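# Lay the towel flat beside an undisturbed basket

## Task

Get the towel lying flat on the table as a single layer. Every part of it must stay at least one finger's width in from the table edge, at least two finger widths away from the basket's rim, and more than a hand's width from each arm's column. The basket has to finish upright with its entire base resting on the table, no more than three finger widths from its starting spot and turned roughly the way it was. Both grippers must release and move away at the end. Nothing may count on the robot holding it in place.

## Robot and tools

Robot: two arms, left_arm and right_arm, each with a parallel two-finger gripper. Their bases sit in the scene frame at left_arm (+0.029, +0.268, 0) m, yawed about -8 degrees (quat_wxyz +0.998, 0, 0, -0.068), and right_arm (+0.017, -0.350, 0) m, yawed about +5 degrees (quat_wxyz +0.999, 0, 0, +0.046). The arm names say nothing about which side of a picture they show up on.

Scene frame: the origin is on the table top midway between the arms. +x points out across the table, +z points up, and left_arm is on the +y side. Each gripper also has its own axes. Its fingers point along its +z, and they close and open along its y. The reported end_effector_position is the spot between the finger pads, roughly 1 cm short of the fingertips. Reported hand positions can be somewhat wrong, more so at long reach.

execute_actions(actions): a list of up to 15 actions, run in order. Each action is a table of up to 15 rows. One row is one control step of 1/30 s, and a short table repeats its final row until 15 steps have passed. A row is always 14 numbers in [-1, 1], even when one arm stays idle: left_arm dx, dy, dz, rx, ry, rz, opening, then right_arm in the same order. dx to rz are an offset, not a pose. They are taken from where that gripper was measured when the action began (for a call's first action, the last pose a result reported) and are expressed in the gripper's own axes. Every row refers back to that same start, not to the row before it. The scale is 1.0 = 0.6 m for dx, dy, dz and 1.0 = 180 degrees for rx, ry, rz, which together form one rotation vector. Opening is absolute: +1 is fully open (0.094 m) and -1 is shut. Calling it with an empty list just returns the current state and images.

Each step, the commanded pose is cut back to within 70 mm and 16 degrees of the measured pose. Damped inverse kinematics then follows it, favouring position over orientation. A distant goal can take several actions, and after an action an arm goes no further than its last clipped pose, so send the remainder in a later action. Elbows stop just before fully straight.

move(target, speed, blocking): target is one 14-number row laid out as above. Its offsets are in gripper axes, measured from the pose in the most recent result that shows one, and each gripper travels in a straight line toward it. Openings are sent at the start. speed is the top path speed in m/s (0.002 to 0.5, default 0.25), and turning is capped at twice that in rad/s. Paths last 0.5 to 10 s and finish together. Anything longer is cut off at 10 s, short of the goal. Paths ignore obstacles and the other arm. Grippers lag, wander and can overshoot speed, most when the arm is nearly straight. Faster moves and goals set deeper past a contact press harder. With blocking=false you get a result after 0.5 s while motion continues. Until a result shows that the move has finished, use wait or stop, because other moves and execute_actions are refused. The result adds a "move:" line with the ending (done, off_target, moving, held, fault) and any limits. held means a check blocked the final step. limits=paced means the pose was clipped. limits=held means some steps were blocked, after which the arm may jump faster than speed. Each gripper's distance from its target is also given. If only one arm is named, the other finished fine.

wait(seconds): 0 to 10 s. The arms keep their last command, and a running move carries on. It returns early when that move ends. stop(): brakes a running move, which needs some room, more at speed. The fingers keep moving. zoom_image(camera, region): camera is cam_high, cam_low, cam_left_wrist or cam_right_wrist. region is [x0, y0, x1, y1] in pixels from the image's top-left corner, at most 504 by 504. Full images are cam_high 504x504, cam_low 504x504, and the two wrist cameras 616x616. read_manual(section) only returns licence text. finished_scene(scene) ends the current scene for good, after the last command has been held. Do this only once the goal holds by itself.

Results: a state line gives each gripper's position (m) and quat_wxyz in the scene frame. "Hand target" lines show where the controller is now steering each gripper. grip_measured reports finger opening on the command scale; the final Joint positions value is the opening in metres. Readings can be off by about 1 mm, by a fixed amount for each gripper. Joint torques are noisy and offset and include friction. "pose unreachable" means a clearance check changed or blocked that arm's command. FAULT lines mean an arm was stopped. MOTOR HOT appears from 75 °C. At 90 °C that arm is halted for 10 s, and at 100 °C it goes limp and falls.

Joint ranges (rad): waist -2.618 to 3.054, shoulder 0 to 3.142, elbow 0 to 3.142, wrist pitch -1.571 to 1.571, wrist yaw -1.571 to 1.571, wrist roll -2.094 to 2.094. A wrist camera mount, not shown in the URDF, sits near each gripper and can collide with things.

Holding and sag: arms usually settle a centimetre or more low, and zero offsets let them creep down further. To keep an arm in place, make the first call of a reply send the offset back to the wanted pose, then send zeros, raising the aim if it still droops. The robot holds its last command while you think. To grip, command an opening below grip_measured: about 0.03 under for a firm hold, less for a lighter one. Very thin material such as cloth is held more weakly. Held items may get a brief tug now and then.

Avoid: pushing or dropping anything off the table, tipping or shifting the basket, arms striking or pressing each other, slamming into the table, dropping the towel mid-move, and holding loads long enough to overheat. Finish with both grippers open and lifted away from the towel and basket.

Each tool is called after "Call:" by a JSON object that holds its "name" and its "arguments".

## Session

I'll start by checking the current state of the scene.

Call:
{"name": "execute_actions", "arguments": {"actions": []}}

Scene clock: 0.00 s.
left_arm: end_effector_position=(+0.0708, -0.0140, +0.1166) grip_measured=+1.000 end_effector_quat_wxyz=(+0.558, +0.707, +0.432, +0.037) | right_arm: end_effector_position=(+0.5681, -0.4114, +0.2306) grip_measured=+1.000 end_effector_quat_wxyz=(+0.416, -0.452, +0.707, -0.349)
Joint positions: left_arm=[-1.788  0.99   0.275  0.098 -0.869  0.591  0.094] | right_arm=[-0.196  1.797  1.384 -0.009  0.023 -1.257  0.094]
Joint velocities: left_arm=[ 0.017 -0.012  0.017  0.022  0.022 -0.037  0.   ] | right_arm=[ 0.022 -0.012  0.012  0.007  0.051  0.007  0.   ]
Joint torques (N m, as the arm reports them, + toward a larger angle): no reading
Hand target (left_arm): +0.072, -0.013, +0.117; +0.558, +0.706, +0.433, +0.039
Hand target (right_arm): +0.569, -0.411, +0.246; +0.428, -0.446, +0.701, -0.356

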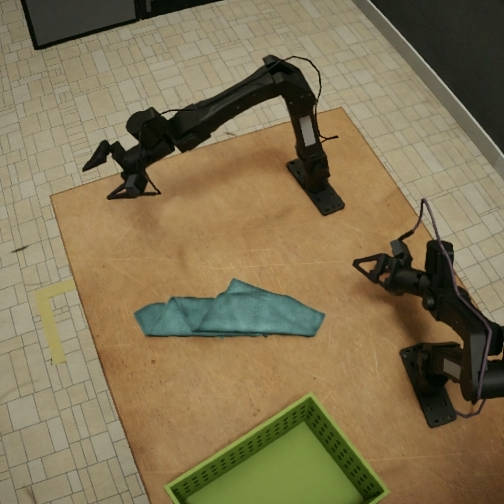

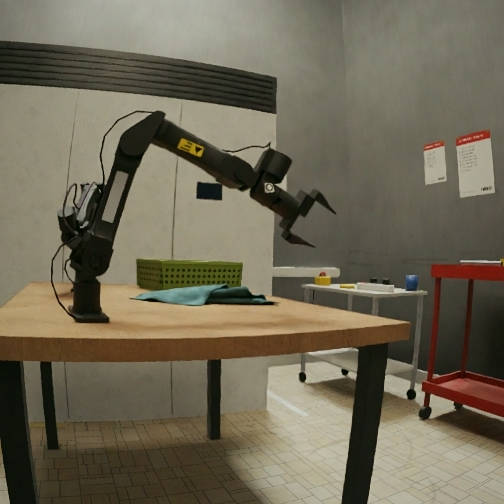

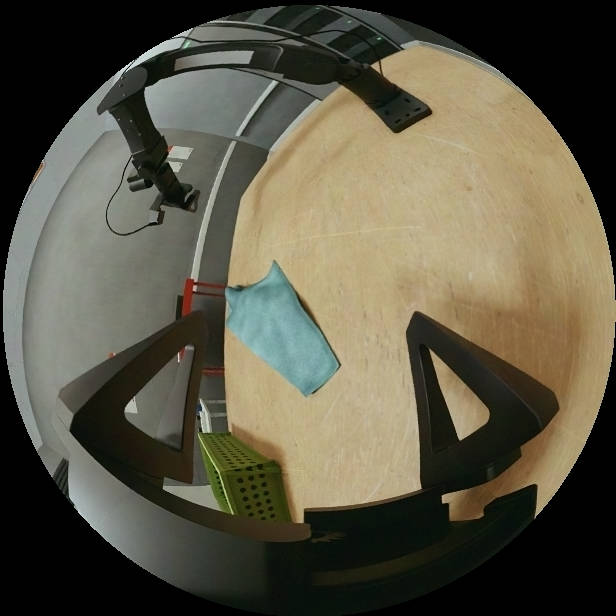

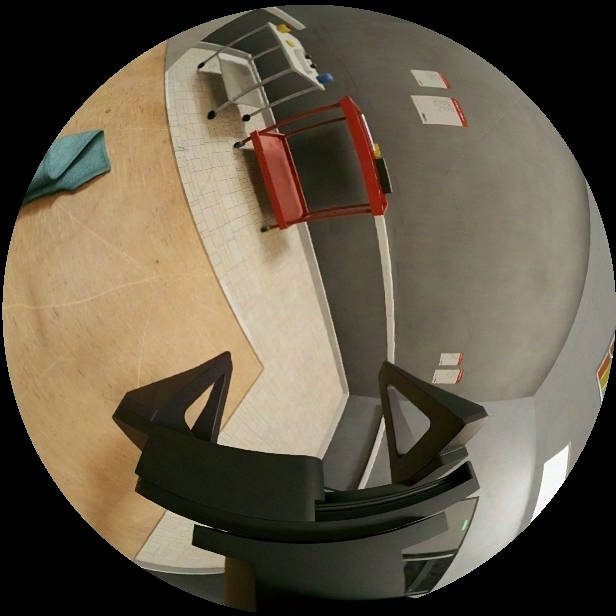

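Call:
{"name": "zoom_image", "arguments": {"camera": "cam_high", "region": [100, 240, 400, 504]}}

Call:
{"name": "zoom_image", "arguments": {"camera": "cam_low", "region": [40, 230, 340, 350]}}

Region (100, 240, 400, 504) of cam_high's 504x504 image, scaled by 1.680, with more detail than that image has; it fills the top 444 rows of this view, and the rest is white.

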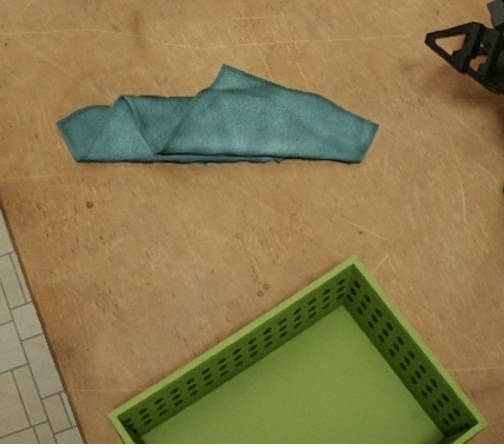

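Region (40, 230, 340, 350) of cam_low's 504x504 image, scaled by 1.680, with more detail than that image has; it fills the top 202 rows of this view, and the rest is white.

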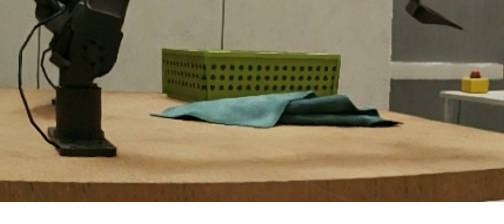

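Call:
{"name": "move", "arguments": {"target": [0.127,0.372,-0.143,0.029,0.443,-0.561,1, -0.379,0.093,-0.431,-0.247,0.294,0.320,1], "speed": 0.25}}

Scene clock: 48.87 s.
left_arm: end_effector_position=(+0.2045, +0.0979, +0.2854) grip_measured=+1.000 end_effector_quat_wxyz=(+0.142, +0.017, +0.982, -0.125) | right_arm: end_effector_position=(+0.3791, -0.1448, +0.3390) grip_measured=+1.000 end_effector_quat_wxyz=(+0.251, -0.019, +0.959, +0.127)
Joint positions: left_arm=[-0.652  1.286  1.654 -1.558 -0.017 -0.748  0.094] | right_arm=[ 0.431  1.898  2.45  -1.552  0.018  0.478  0.094]
Joint velocities: left_arm=[-0.007 -0.007 -0.007  0.007  0.022 -0.066  0.   ] | right_arm=[-0.012  0.002  0.012  0.037 -0.037  0.022  0.   ]
Joint torques (N m, as the arm reports them, + toward a larger angle): left_arm=[ 0.66 -4.81  8.97  0.8   0.05 -0.07] | right_arm=[-0.75 -9.59  5.59  1.03 -0.13  0.1 ]
Hand target (left_arm): +0.202, +0.101, +0.296; +0.148, +0.010, +0.979, -0.138
Hand target (right_arm): +0.373, -0.152, +0.352; +0.262, -0.011, +0.955, +0.139
Off the commanded pose (left_arm): 0.015 m, 22 deg; orientation clipped at the last step of the last action.
Off the commanded pose (right_arm): 0.015 m, 33 deg; orientation clipped at the last step of the last action.
joint sent to its limit (left arm) — the command would take joint 4 (wrist pitch) past its lower limit, so that joint was sent only as far as its limit.
joint sent to its limit (right arm) — the command would take joint 4 (wrist pitch) past its lower limit, so that joint was sent only as far as its limit.
move: off_target (left_arm, right_arm); limits=paced

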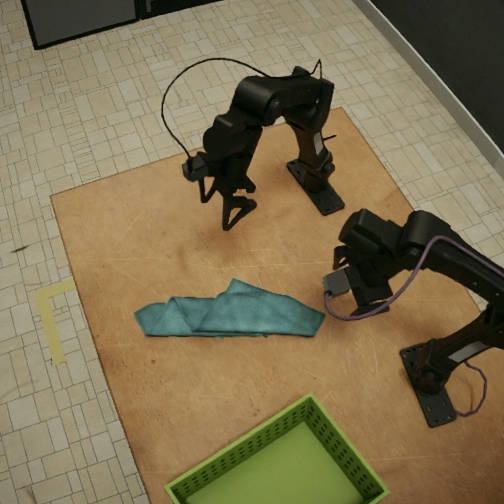

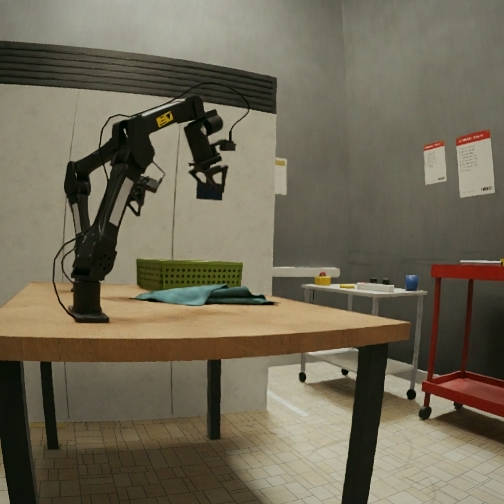

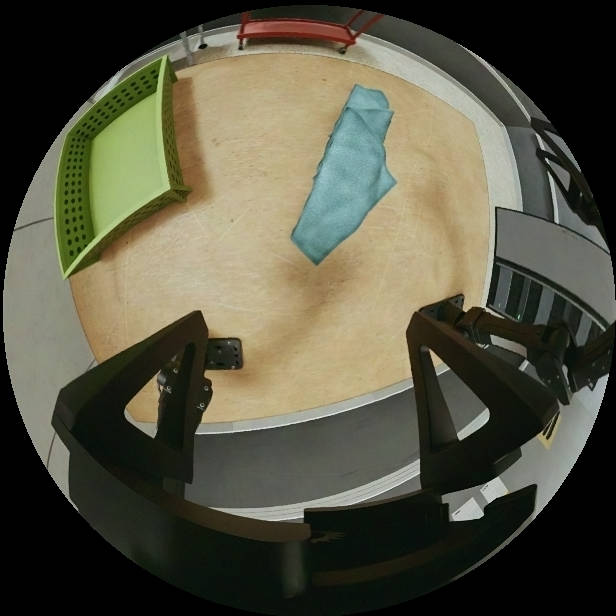

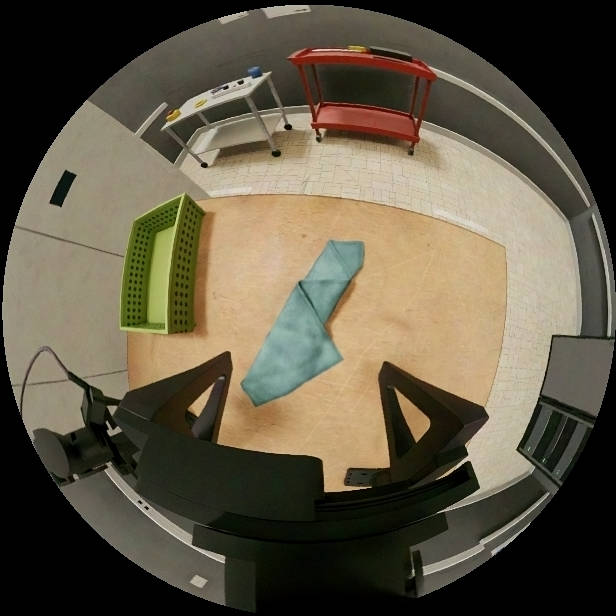

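Call:
{"name": "zoom_image", "arguments": {"camera": "cam_right_wrist", "region": [180, 200, 440, 430]}}

Call:
{"name": "zoom_image", "arguments": {"camera": "cam_left_wrist", "region": [230, 60, 470, 290]}}

Region (180, 200, 440, 430) of cam_right_wrist's 616x616 image, scaled by 1.938, with more detail than that image has; it fills the top 446 rows of this view, and the rest is white.

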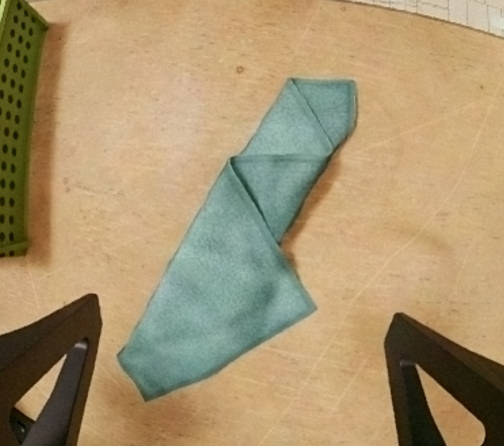

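Region (230, 60, 470, 290) of cam_left_wrist's 616x616 image, scaled by 2.100, with more detail than that image has; it fills the top 483 rows of this view, and the rest is white.

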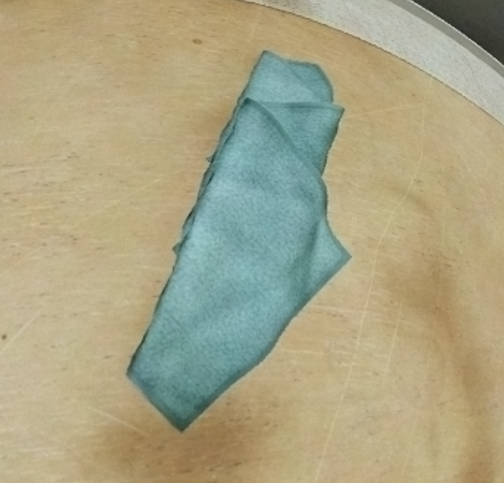

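Call:
{"name": "move", "arguments": {"target": [0.119,-0.06,0.2215,0.021,0.136,0.537,1, 0.2765,-0.114,0.241,-0.048,0.191,-0.430,1], "speed": 0.25}}

Scene clock: 149.77 s.
left_arm: end_effector_position=(+0.1716, +0.0251, +0.1600) grip_measured=+1.000 end_effector_quat_wxyz=(+0.012, +0.761, +0.648, -0.008) | right_arm: end_effector_position=(+0.3075, -0.1734, +0.1216) grip_measured=+1.000 end_effector_quat_wxyz=(-0.002, -0.649, +0.761, +0.003)
Joint positions: left_arm=[-0.901  1.59   1.452 -1.407  0.012  0.695  0.094] | right_arm=[ 0.45   1.836  1.582 -1.322 -0.006 -0.871  0.094]
Joint velocities: left_arm=[-0.002 -0.022 -0.007 -0.007 -0.051 -0.007  0.   ] | right_arm=[ 0.042  0.002  0.002 -0.007  0.007 -0.007  0.   ]
Joint torques (N m, as the arm reports them, + toward a larger angle): left_arm=[-0.54 -6.77  4.93  0.37 -0.07  0.11] | right_arm=[ 0.74 -7.12  5.84  0.27  0.04 -0.1 ]
Hand target (left_arm): +0.170, +0.028, +0.152; +0.001, +0.768, +0.641, -0.001
Hand target (right_arm): +0.308, -0.170, +0.120; -0.000, -0.656, +0.755, +0.000
Off the commanded pose (left_arm): 0.011 m, 2 deg.
Off the commanded pose (right_arm): 0.005 m, 1 deg.
move: off_target (left_arm)

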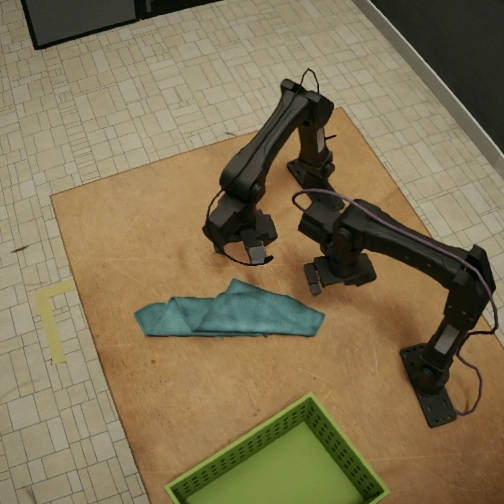

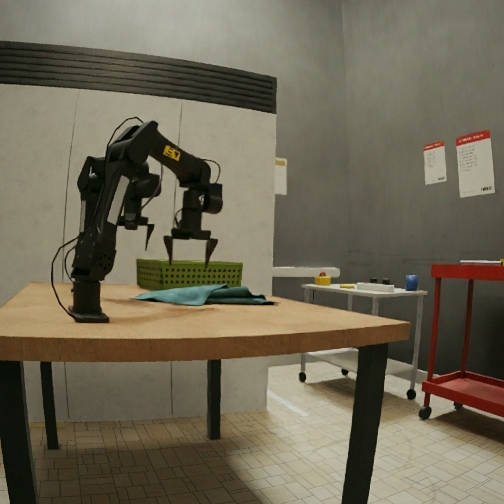

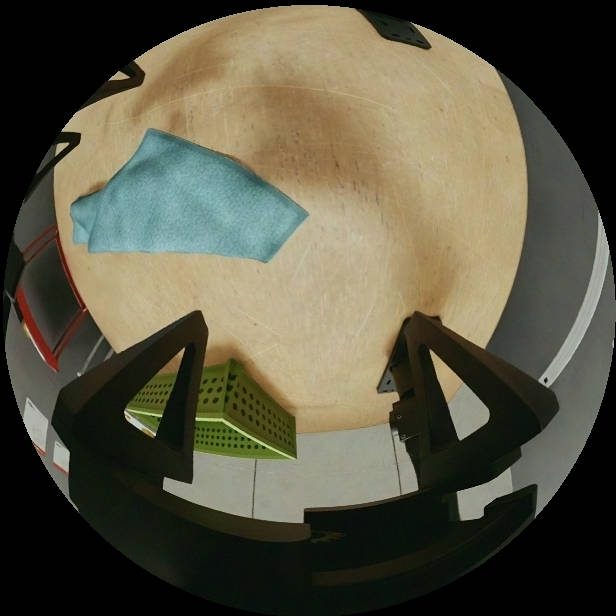

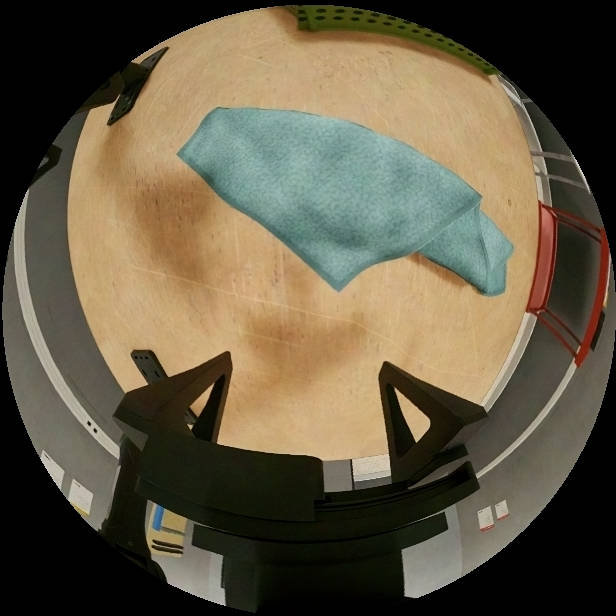

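Call:
{"name": "move", "arguments": {"target": [0,0,0.0167,0,0,0,1, -0.005,-0.05,0.125,0,0,0,1], "speed": 0.15}}

Scene clock: 166.53 s.
left_arm: end_effector_position=(+0.1735, +0.0219, +0.1553) grip_measured=+1.000 end_effector_quat_wxyz=(+0.018, +0.762, +0.647, -0.009) | right_arm: end_effector_position=(+0.3326, -0.1733, +0.0467) grip_measured=+1.000 end_effector_quat_wxyz=(-0.007, -0.650, +0.760, +0.004)
Joint positions: left_arm=[-0.901  1.59   1.433 -1.375  0.012  0.698  0.094] | right_arm=[ 0.415  1.969  1.461 -1.077 -0.005 -0.909  0.094]
Joint velocities: left_arm=[-0.017  0.022  0.022 -0.037 -0.095 -0.095  0.   ] | right_arm=[-0.007 -0.022  0.007 -0.007 -0.022 -0.081  0.   ]
Joint torques (N m, as the arm reports them, + toward a larger angle): left_arm=[-0.03 -7.75  4.89  0.43  0.02 -0.01] | right_arm=[-0.69 -8.21  5.82  0.25  0.01 -0.08]
Hand target (left_arm): +0.171, +0.025, +0.150; +0.012, +0.761, +0.648, -0.008
Hand target (right_arm): +0.336, -0.175, +0.046; -0.002, -0.649, +0.761, +0.003
Off the commanded pose (left_arm): 0.006 m, 1 deg.
Off the commanded pose (right_arm): 0.005 m, 1 deg.
move: done

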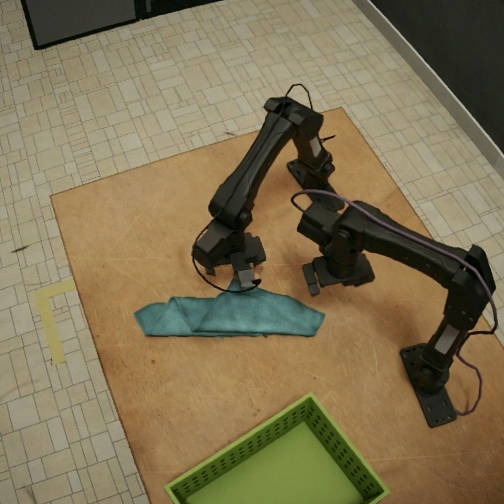

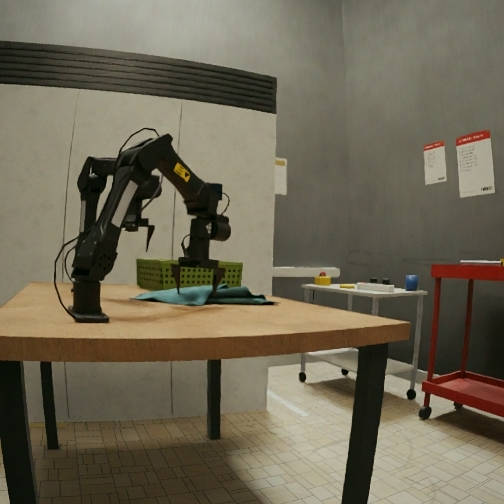

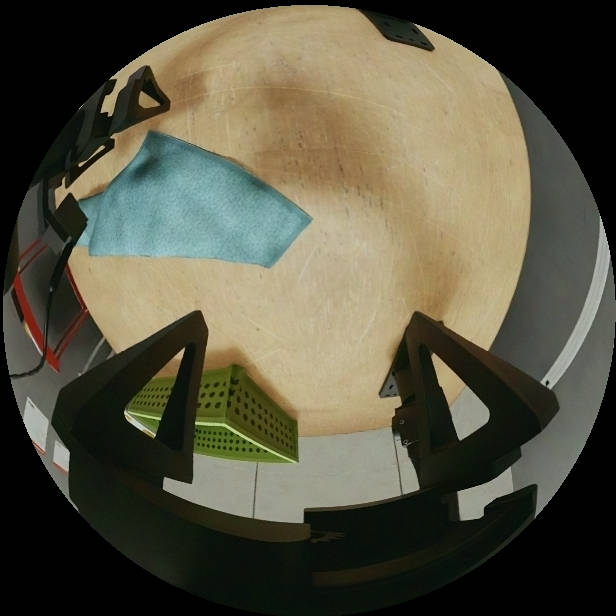

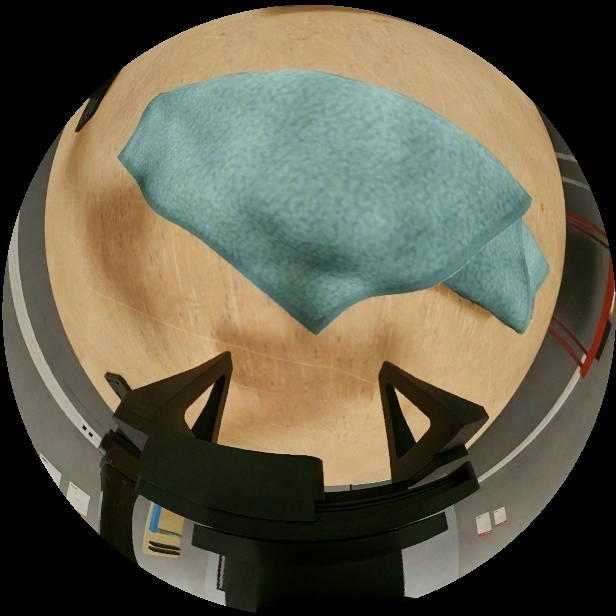

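Call:
{"name": "move", "arguments": {"target": [0,0,0,0,0,0,1, -0.059,0,0.045,0,0,0,0.0], "speed": 0.08}}

Scene clock: 170.97 s.
left_arm: end_effector_position=(+0.1735, +0.0219, +0.1553) grip_measured=+1.000 end_effector_quat_wxyz=(+0.018, +0.762, +0.647, -0.009) | right_arm: end_effector_position=(+0.3305, -0.1489, +0.0189) grip_measured=+0.002 end_effector_quat_wxyz=(-0.021, -0.648, +0.761, +0.003)
Joint positions: left_arm=[-0.901  1.59   1.433 -1.375  0.012  0.698  0.094] | right_arm=[ 0.477  2.067  1.488 -1.035 -0.001 -0.843  0.047]
Joint velocities: left_arm=[-0.017  0.002 -0.002  0.051 -0.007  0.022  0.   ] | right_arm=[-0.022 -0.007  0.002  0.051 -0.007 -0.007 -0.   ]
Joint torques (N m, as the arm reports them, + toward a larger angle): left_arm=[-0.01 -7.6   6.96  0.37  0.01  0.02] | right_arm=[ 0.69 -7.8   8.45  0.27 -0.07  0.14]
Hand target (left_arm): +0.173, +0.022, +0.155; +0.018, +0.762, +0.647, -0.009
Hand target (right_arm): +0.337, -0.138, +0.020; -0.006, -0.650, +0.760, +0.005
Off the commanded pose (left_arm): 0.000 m, 0 deg.
Off the commanded pose (right_arm): 0.013 m, 2 deg.
move: off_target (right_arm)

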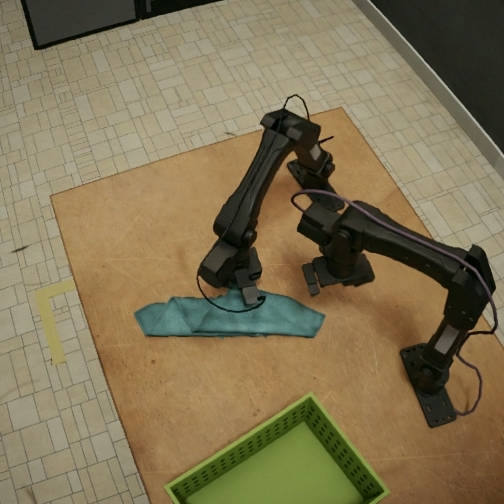

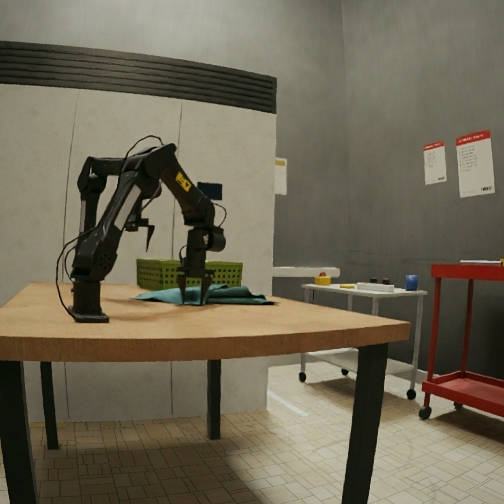

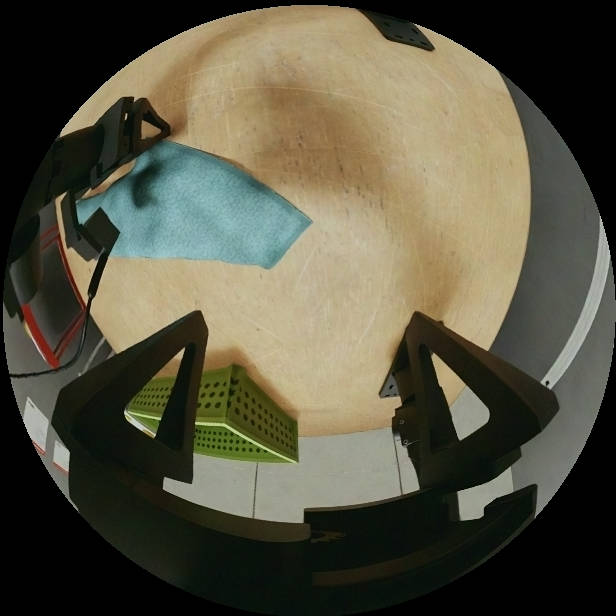

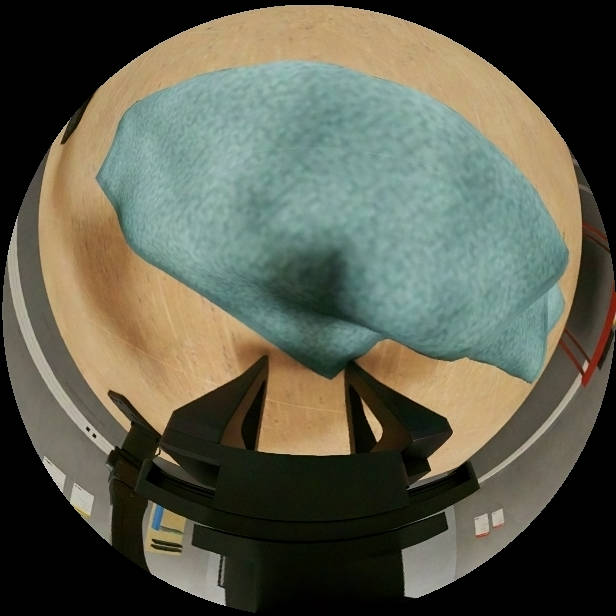

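Call:
{"name": "move", "arguments": {"target": [0,0,0,0,0,0,1, -0.045,-0.018,-0.015,0.0,0.012,0,0.0], "speed": 0.08}}

Scene clock: 176.00 s.
left_arm: end_effector_position=(+0.1735, +0.0219, +0.1553) grip_measured=+1.000 end_effector_quat_wxyz=(+0.018, +0.762, +0.647, -0.009) | right_arm: end_effector_position=(+0.3428, -0.1283, +0.0225) grip_measured=+0.002 end_effector_quat_wxyz=(-0.039, -0.648, +0.761, -0.005)
Joint positions: left_arm=[-0.901  1.59   1.433 -1.375  0.012  0.698  0.094] | right_arm=[ 0.513  2.176  1.672 -1.145  0.018 -0.806  0.047]
Joint velocities: left_arm=[ 0.012 -0.012 -0.007 -0.051 -0.066 -0.066  0.   ] | right_arm=[ 0.007 -0.002  0.012 -0.081  0.037 -0.037 -0.   ]
Joint torques (N m, as the arm reports them, + toward a larger angle): left_arm=[ 0.08 -7.52  7.07  0.33  0.03  0.03] | right_arm=[ 0.49 -9.08  8.76 -0.06  0.06  0.06]
Hand target (left_arm): +0.174, +0.022, +0.155; +0.018, +0.762, +0.647, -0.009
Hand target (right_arm): +0.346, -0.124, +0.027; -0.035, -0.649, +0.760, -0.008
Off the commanded pose (left_arm): 0.000 m, 0 deg.
Off the commanded pose (right_arm): 0.007 m, 1 deg.
move: done

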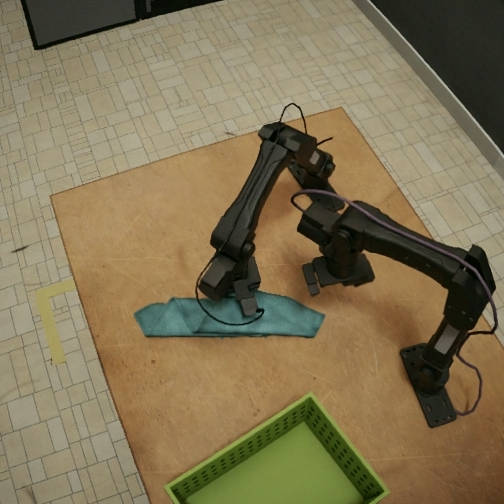

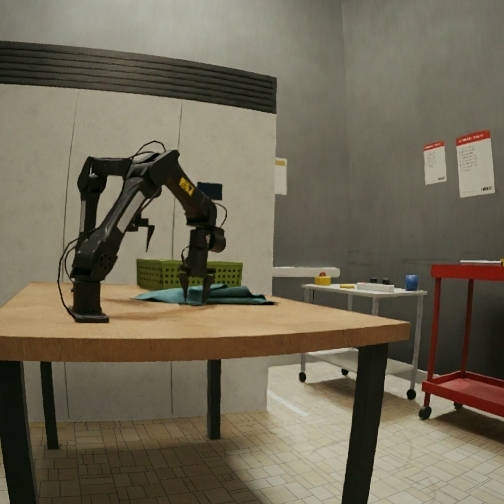

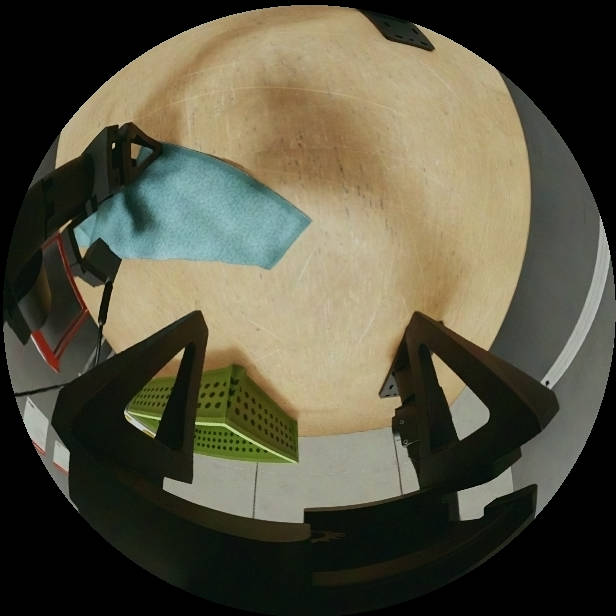

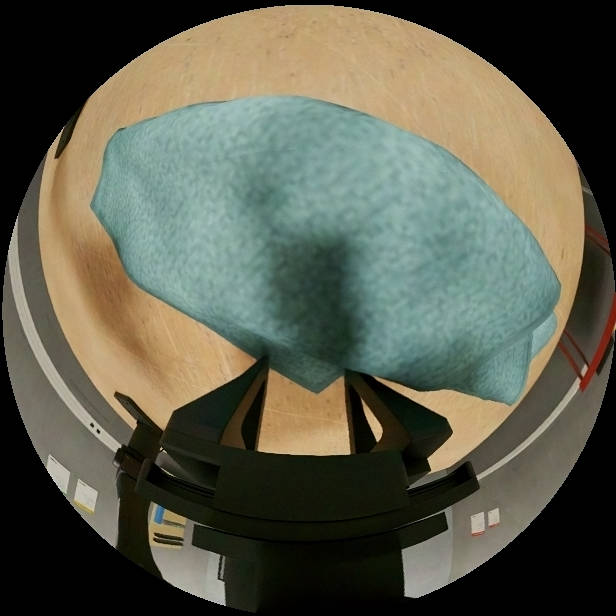

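Call:
{"name": "move", "arguments": {"target": [0,0,0,0,0,0,1, -0.008,0,0.024,-0.015,0.02,0,0.0], "speed": 0.04}}

Scene clock: 178.70 s.
left_arm: end_effector_position=(+0.1735, +0.0219, +0.1553) grip_measured=+1.000 end_effector_quat_wxyz=(+0.018, +0.762, +0.647, -0.009) | right_arm: end_effector_position=(+0.3428, -0.1284, +0.0202) grip_measured=+0.002 end_effector_quat_wxyz=(-0.070, -0.645, +0.761, -0.007)
Joint positions: left_arm=[-0.901  1.59   1.433 -1.375  0.012  0.698  0.094] | right_arm=[ 0.516  2.238  1.759 -1.229  0.026 -0.796  0.047]
Joint velocities: left_arm=[ 0.007 -0.012 -0.007 -0.022  0.007 -0.022  0.   ] | right_arm=[ 0.007 -0.002  0.007  0.022 -0.037 -0.007  0.   ]
Joint torques (N m, as the arm reports them, + toward a larger angle): left_arm=[ 0.05 -7.48  6.84  0.34  0.03  0.03] | right_arm=[ 0.69 -6.9   7.07  0.04 -0.01  0.03]
Hand target (left_arm): +0.174, +0.022, +0.155; +0.018, +0.762, +0.647, -0.009
Hand target (right_arm): +0.342, -0.125, +0.008; -0.078, -0.646, +0.759, -0.007
Off the commanded pose (left_arm): 0.000 m, 0 deg.
Off the commanded pose (right_arm): 0.013 m, 1 deg.
move: off_target (right_arm)

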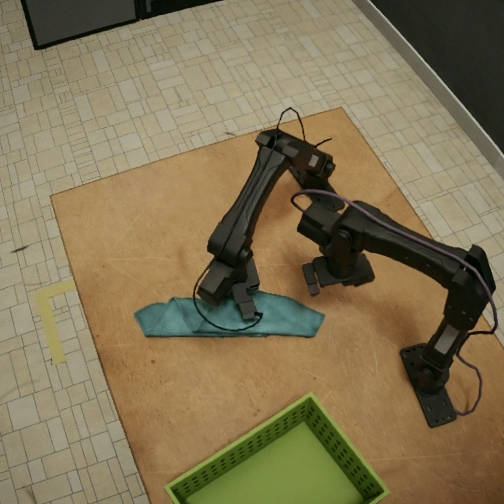

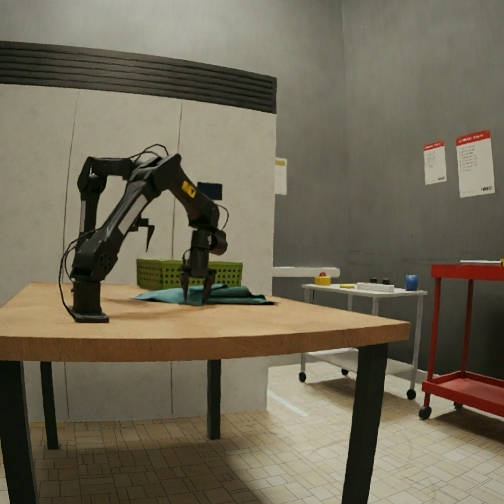

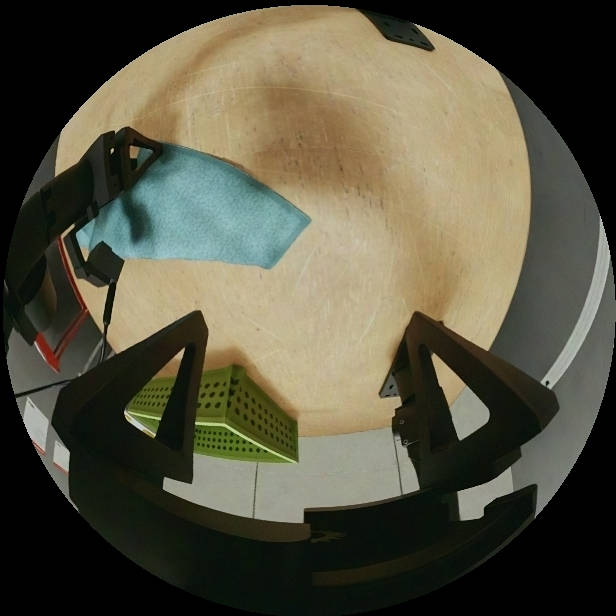

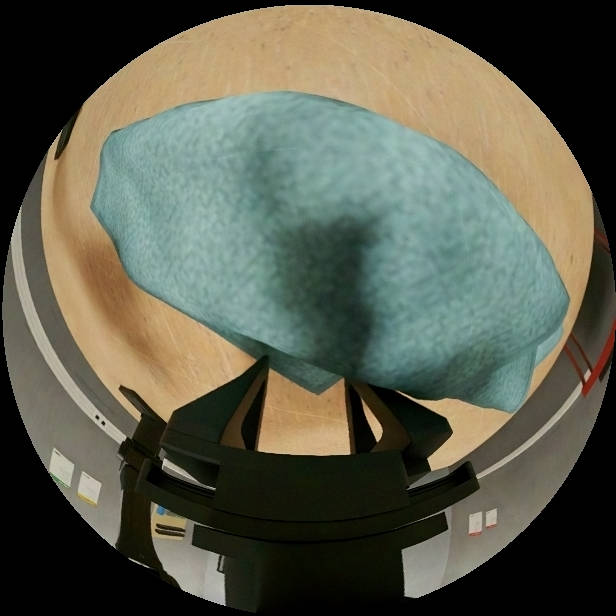

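Call:
{"name": "execute_actions", "arguments": {"actions": [[[0,0,0,0,0,0,1, 0,0,0.004,0,0,0,-1]],[[0,0,0,0,0,0,1, 0,0,0,0,0,0,-1]]]}}

Scene clock: 181.50 s.
left_arm: end_effector_position=(+0.1735, +0.0219, +0.1553) grip_measured=+1.000 end_effector_quat_wxyz=(+0.018, +0.762, +0.647, -0.009) | right_arm: end_effector_position=(+0.3441, -0.1285, +0.0201) grip_measured=-0.994 end_effector_quat_wxyz=(-0.068, -0.645, +0.761, -0.009)
Joint positions: left_arm=[-0.901  1.59   1.433 -1.375  0.012  0.698  0.094] | right_arm=[ 0.516  2.238  1.759 -1.225  0.031 -0.796  0.   ]
Joint velocities: left_arm=[ 0.012 -0.012 -0.017  0.051  0.051 -0.037  0.   ] | right_arm=[ 0.007 -0.002 -0.007  0.007  0.066  0.007 -0.   ]
Joint torques (N m, as the arm reports them, + toward a larger angle): left_arm=[ 0.02 -7.6   7.06  0.33  0.02  0.01] | right_arm=[-0.13 -9.97  5.91 -0.02  0.02  0.  ]
Hand target (left_arm): +0.174, +0.022, +0.155; +0.018, +0.762, +0.647, -0.009
Hand target (right_arm): +0.344, -0.128, +0.020; -0.068, -0.645, +0.761, -0.009
Off the commanded pose (left_arm): 0.000 m, 0 deg.
Off the commanded pose (right_arm): 0.000 m, 0 deg.

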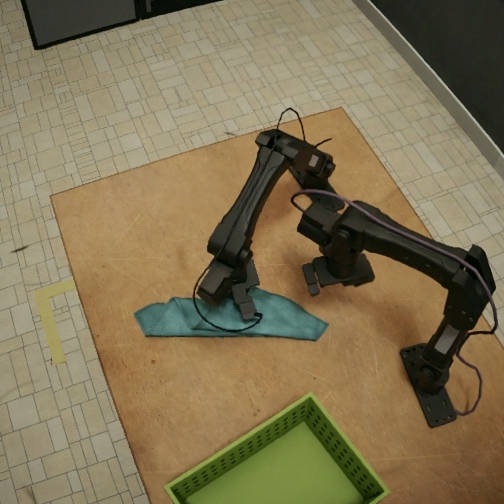

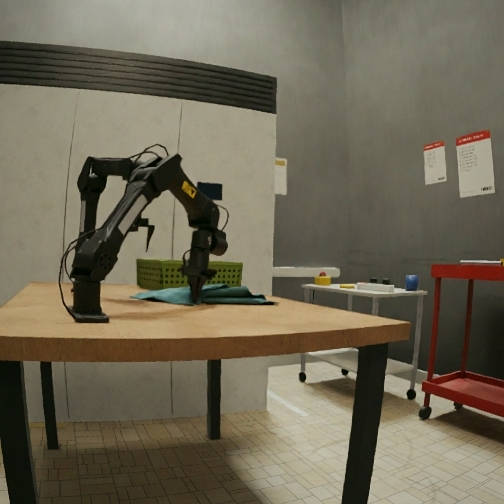

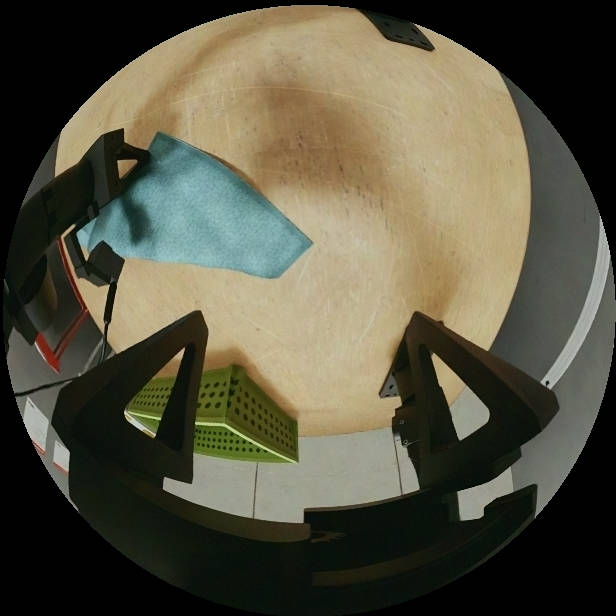

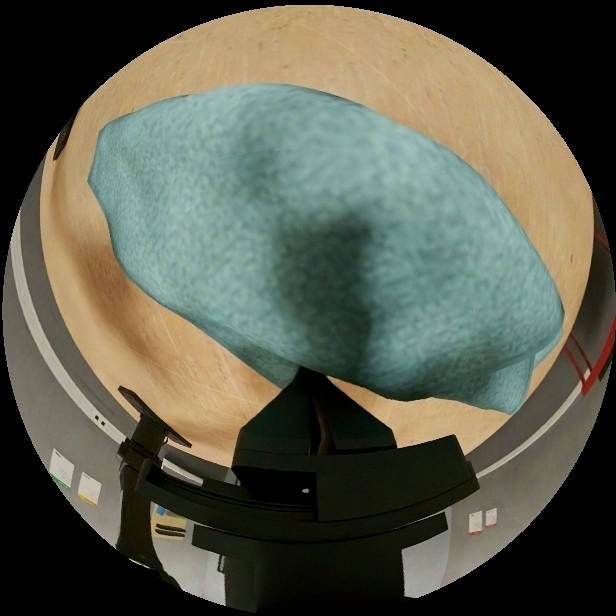

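Call:
{"name": "move", "arguments": {"target": [0,0,0,0,0,0,1, 0,0,-0.06,0,0,0,-1], "speed": 0.06}}

Scene clock: 184.63 s.
left_arm: end_effector_position=(+0.1735, +0.0219, +0.1553) grip_measured=+1.000 end_effector_quat_wxyz=(+0.018, +0.762, +0.647, -0.009) | right_arm: end_effector_position=(+0.3445, -0.1282, +0.0476) grip_measured=-0.994 end_effector_quat_wxyz=(-0.077, -0.645, +0.761, -0.008)
Joint positions: left_arm=[-0.901  1.59   1.433 -1.375  0.012  0.698  0.094] | right_arm=[ 0.516  2.238  1.867 -1.352  0.031 -0.796  0.   ]
Joint velocities: left_arm=[-0.007  0.002 -0.007 -0.051  0.066  0.037  0.   ] | right_arm=[-0.012 -0.007 -0.002 -0.066  0.022  0.007  0.001]
Joint torques (N m, as the arm reports them, + toward a larger angle): left_arm=[ 0.14 -7.52  7.02  0.33  0.01  0.04] | right_arm=[  0.18 -10.47   8.55  -0.16   0.01   0.02]
Hand target (left_arm): +0.174, +0.022, +0.155; +0.018, +0.762, +0.647, -0.009
Hand target (right_arm): +0.348, -0.125, +0.056; -0.068, -0.645, +0.761, -0.009
Off the commanded pose (left_arm): 0.000 m, 0 deg.
Off the commanded pose (right_arm): 0.009 m, 1 deg.
move: done

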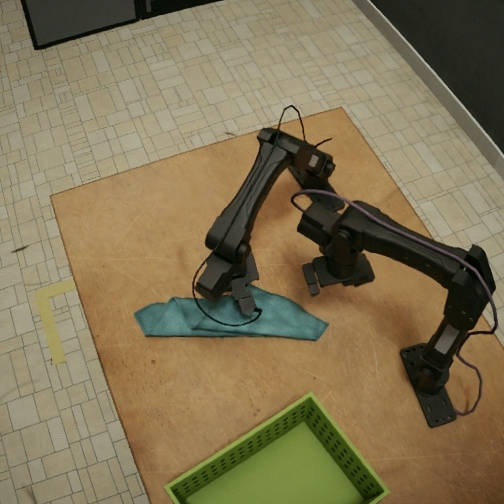

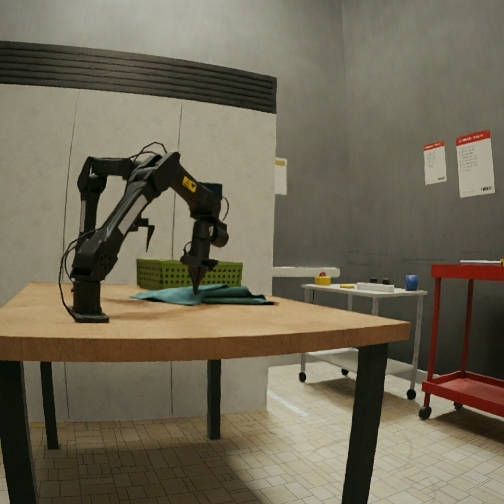

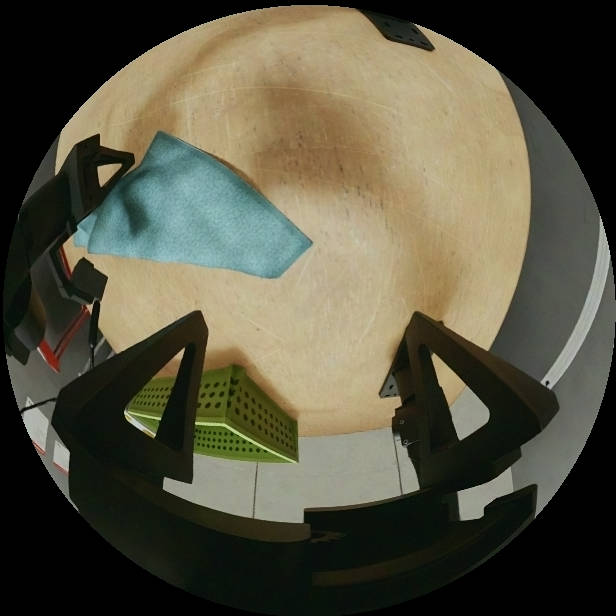

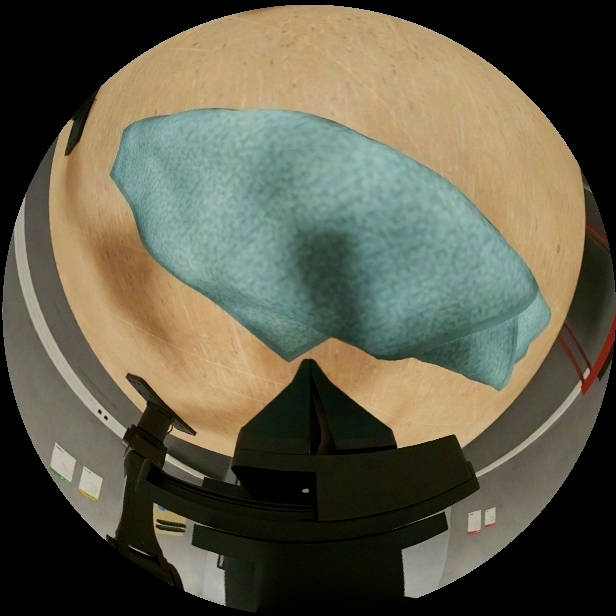

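Call:
{"name": "move", "arguments": {"target": [0,0,0,0,0,0,1, 0.02,0.03,-0.12,0.045,-0.05,0,0.0], "speed": 0.12}}

Scene clock: 195.33 s.
left_arm: end_effector_position=(+0.1735, +0.0219, +0.1553) grip_measured=+1.000 end_effector_quat_wxyz=(+0.018, +0.762, +0.647, -0.009) | right_arm: end_effector_position=(+0.3358, -0.1342, +0.1135) grip_measured=-0.002 end_effector_quat_wxyz=(+0.011, -0.645, +0.764, -0.016)
Joint positions: left_arm=[-0.901  1.59   1.433 -1.375  0.012  0.698  0.094] | right_arm=[ 0.516  1.987  1.754 -1.312  0.031 -0.796  0.047]
Joint velocities: left_arm=[ 0.002  0.002 -0.007 -0.037 -0.066 -0.022  0.   ] | right_arm=[ 0.012 -0.012 -0.022 -0.022  0.007  0.022 -0.001]
Joint torques (N m, as the arm reports them, + toward a larger angle): left_arm=[-0.08 -7.56  7.07  0.35  0.03  0.01] | right_arm=[  0.7  -10.88   5.46   0.35  -0.1    0.04]
Hand target (left_arm): +0.174, +0.022, +0.155; +0.018, +0.762, +0.647, -0.009
Hand target (right_arm): +0.333, -0.129, +0.122; +0.028, -0.647, +0.762, -0.011
Off the commanded pose (left_arm): 0.000 m, 0 deg.
Off the commanded pose (right_arm): 0.010 m, 2 deg.
move: done

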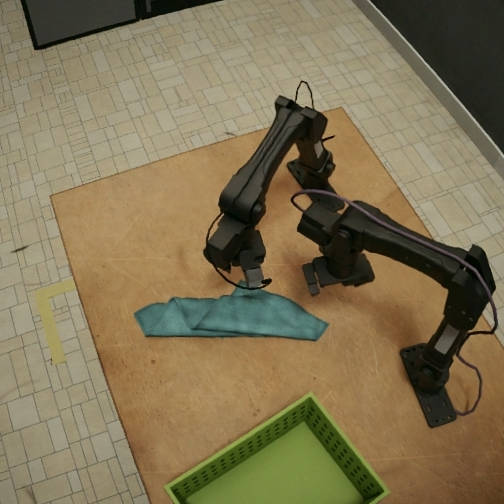

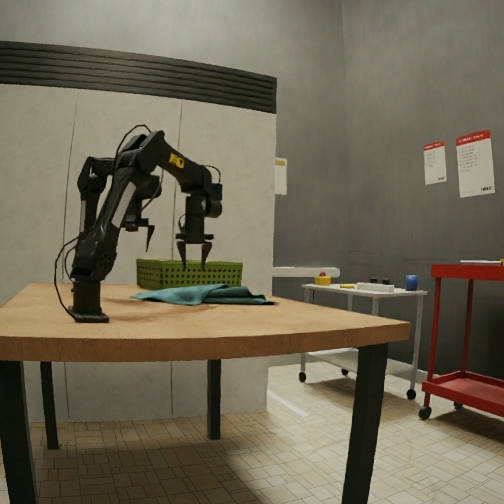

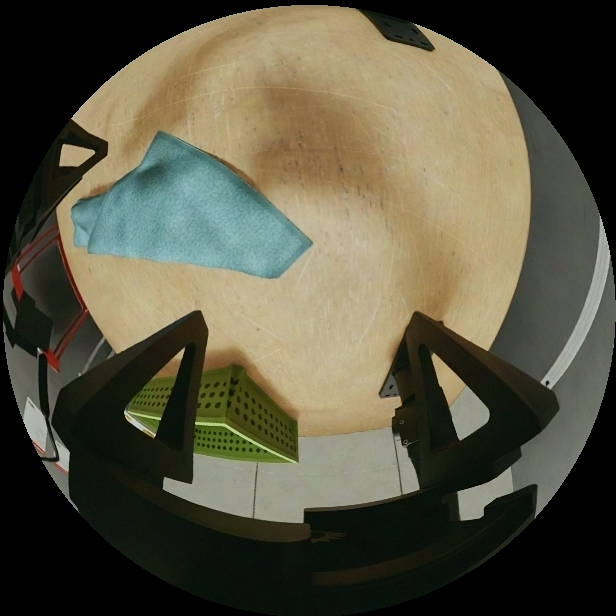

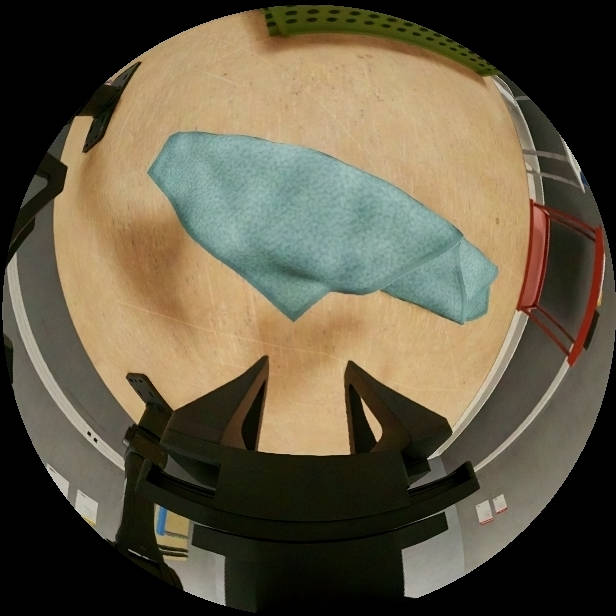

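Call:
{"name": "zoom_image", "arguments": {"camera": "cam_right_wrist", "region": [200, 200, 440, 380]}}

Region (200, 200, 440, 380) of cam_right_wrist's 616x616 image, scaled by 2.100, with more detail than that image has; it fills the top 378 rows of this view, and the rest is white.

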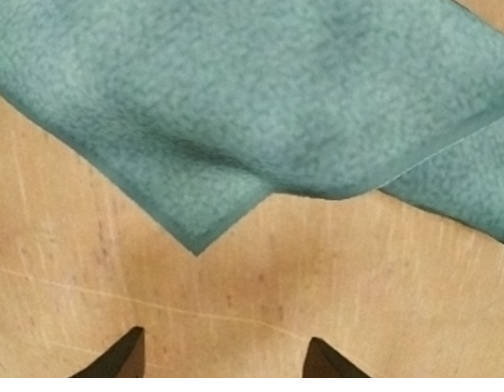

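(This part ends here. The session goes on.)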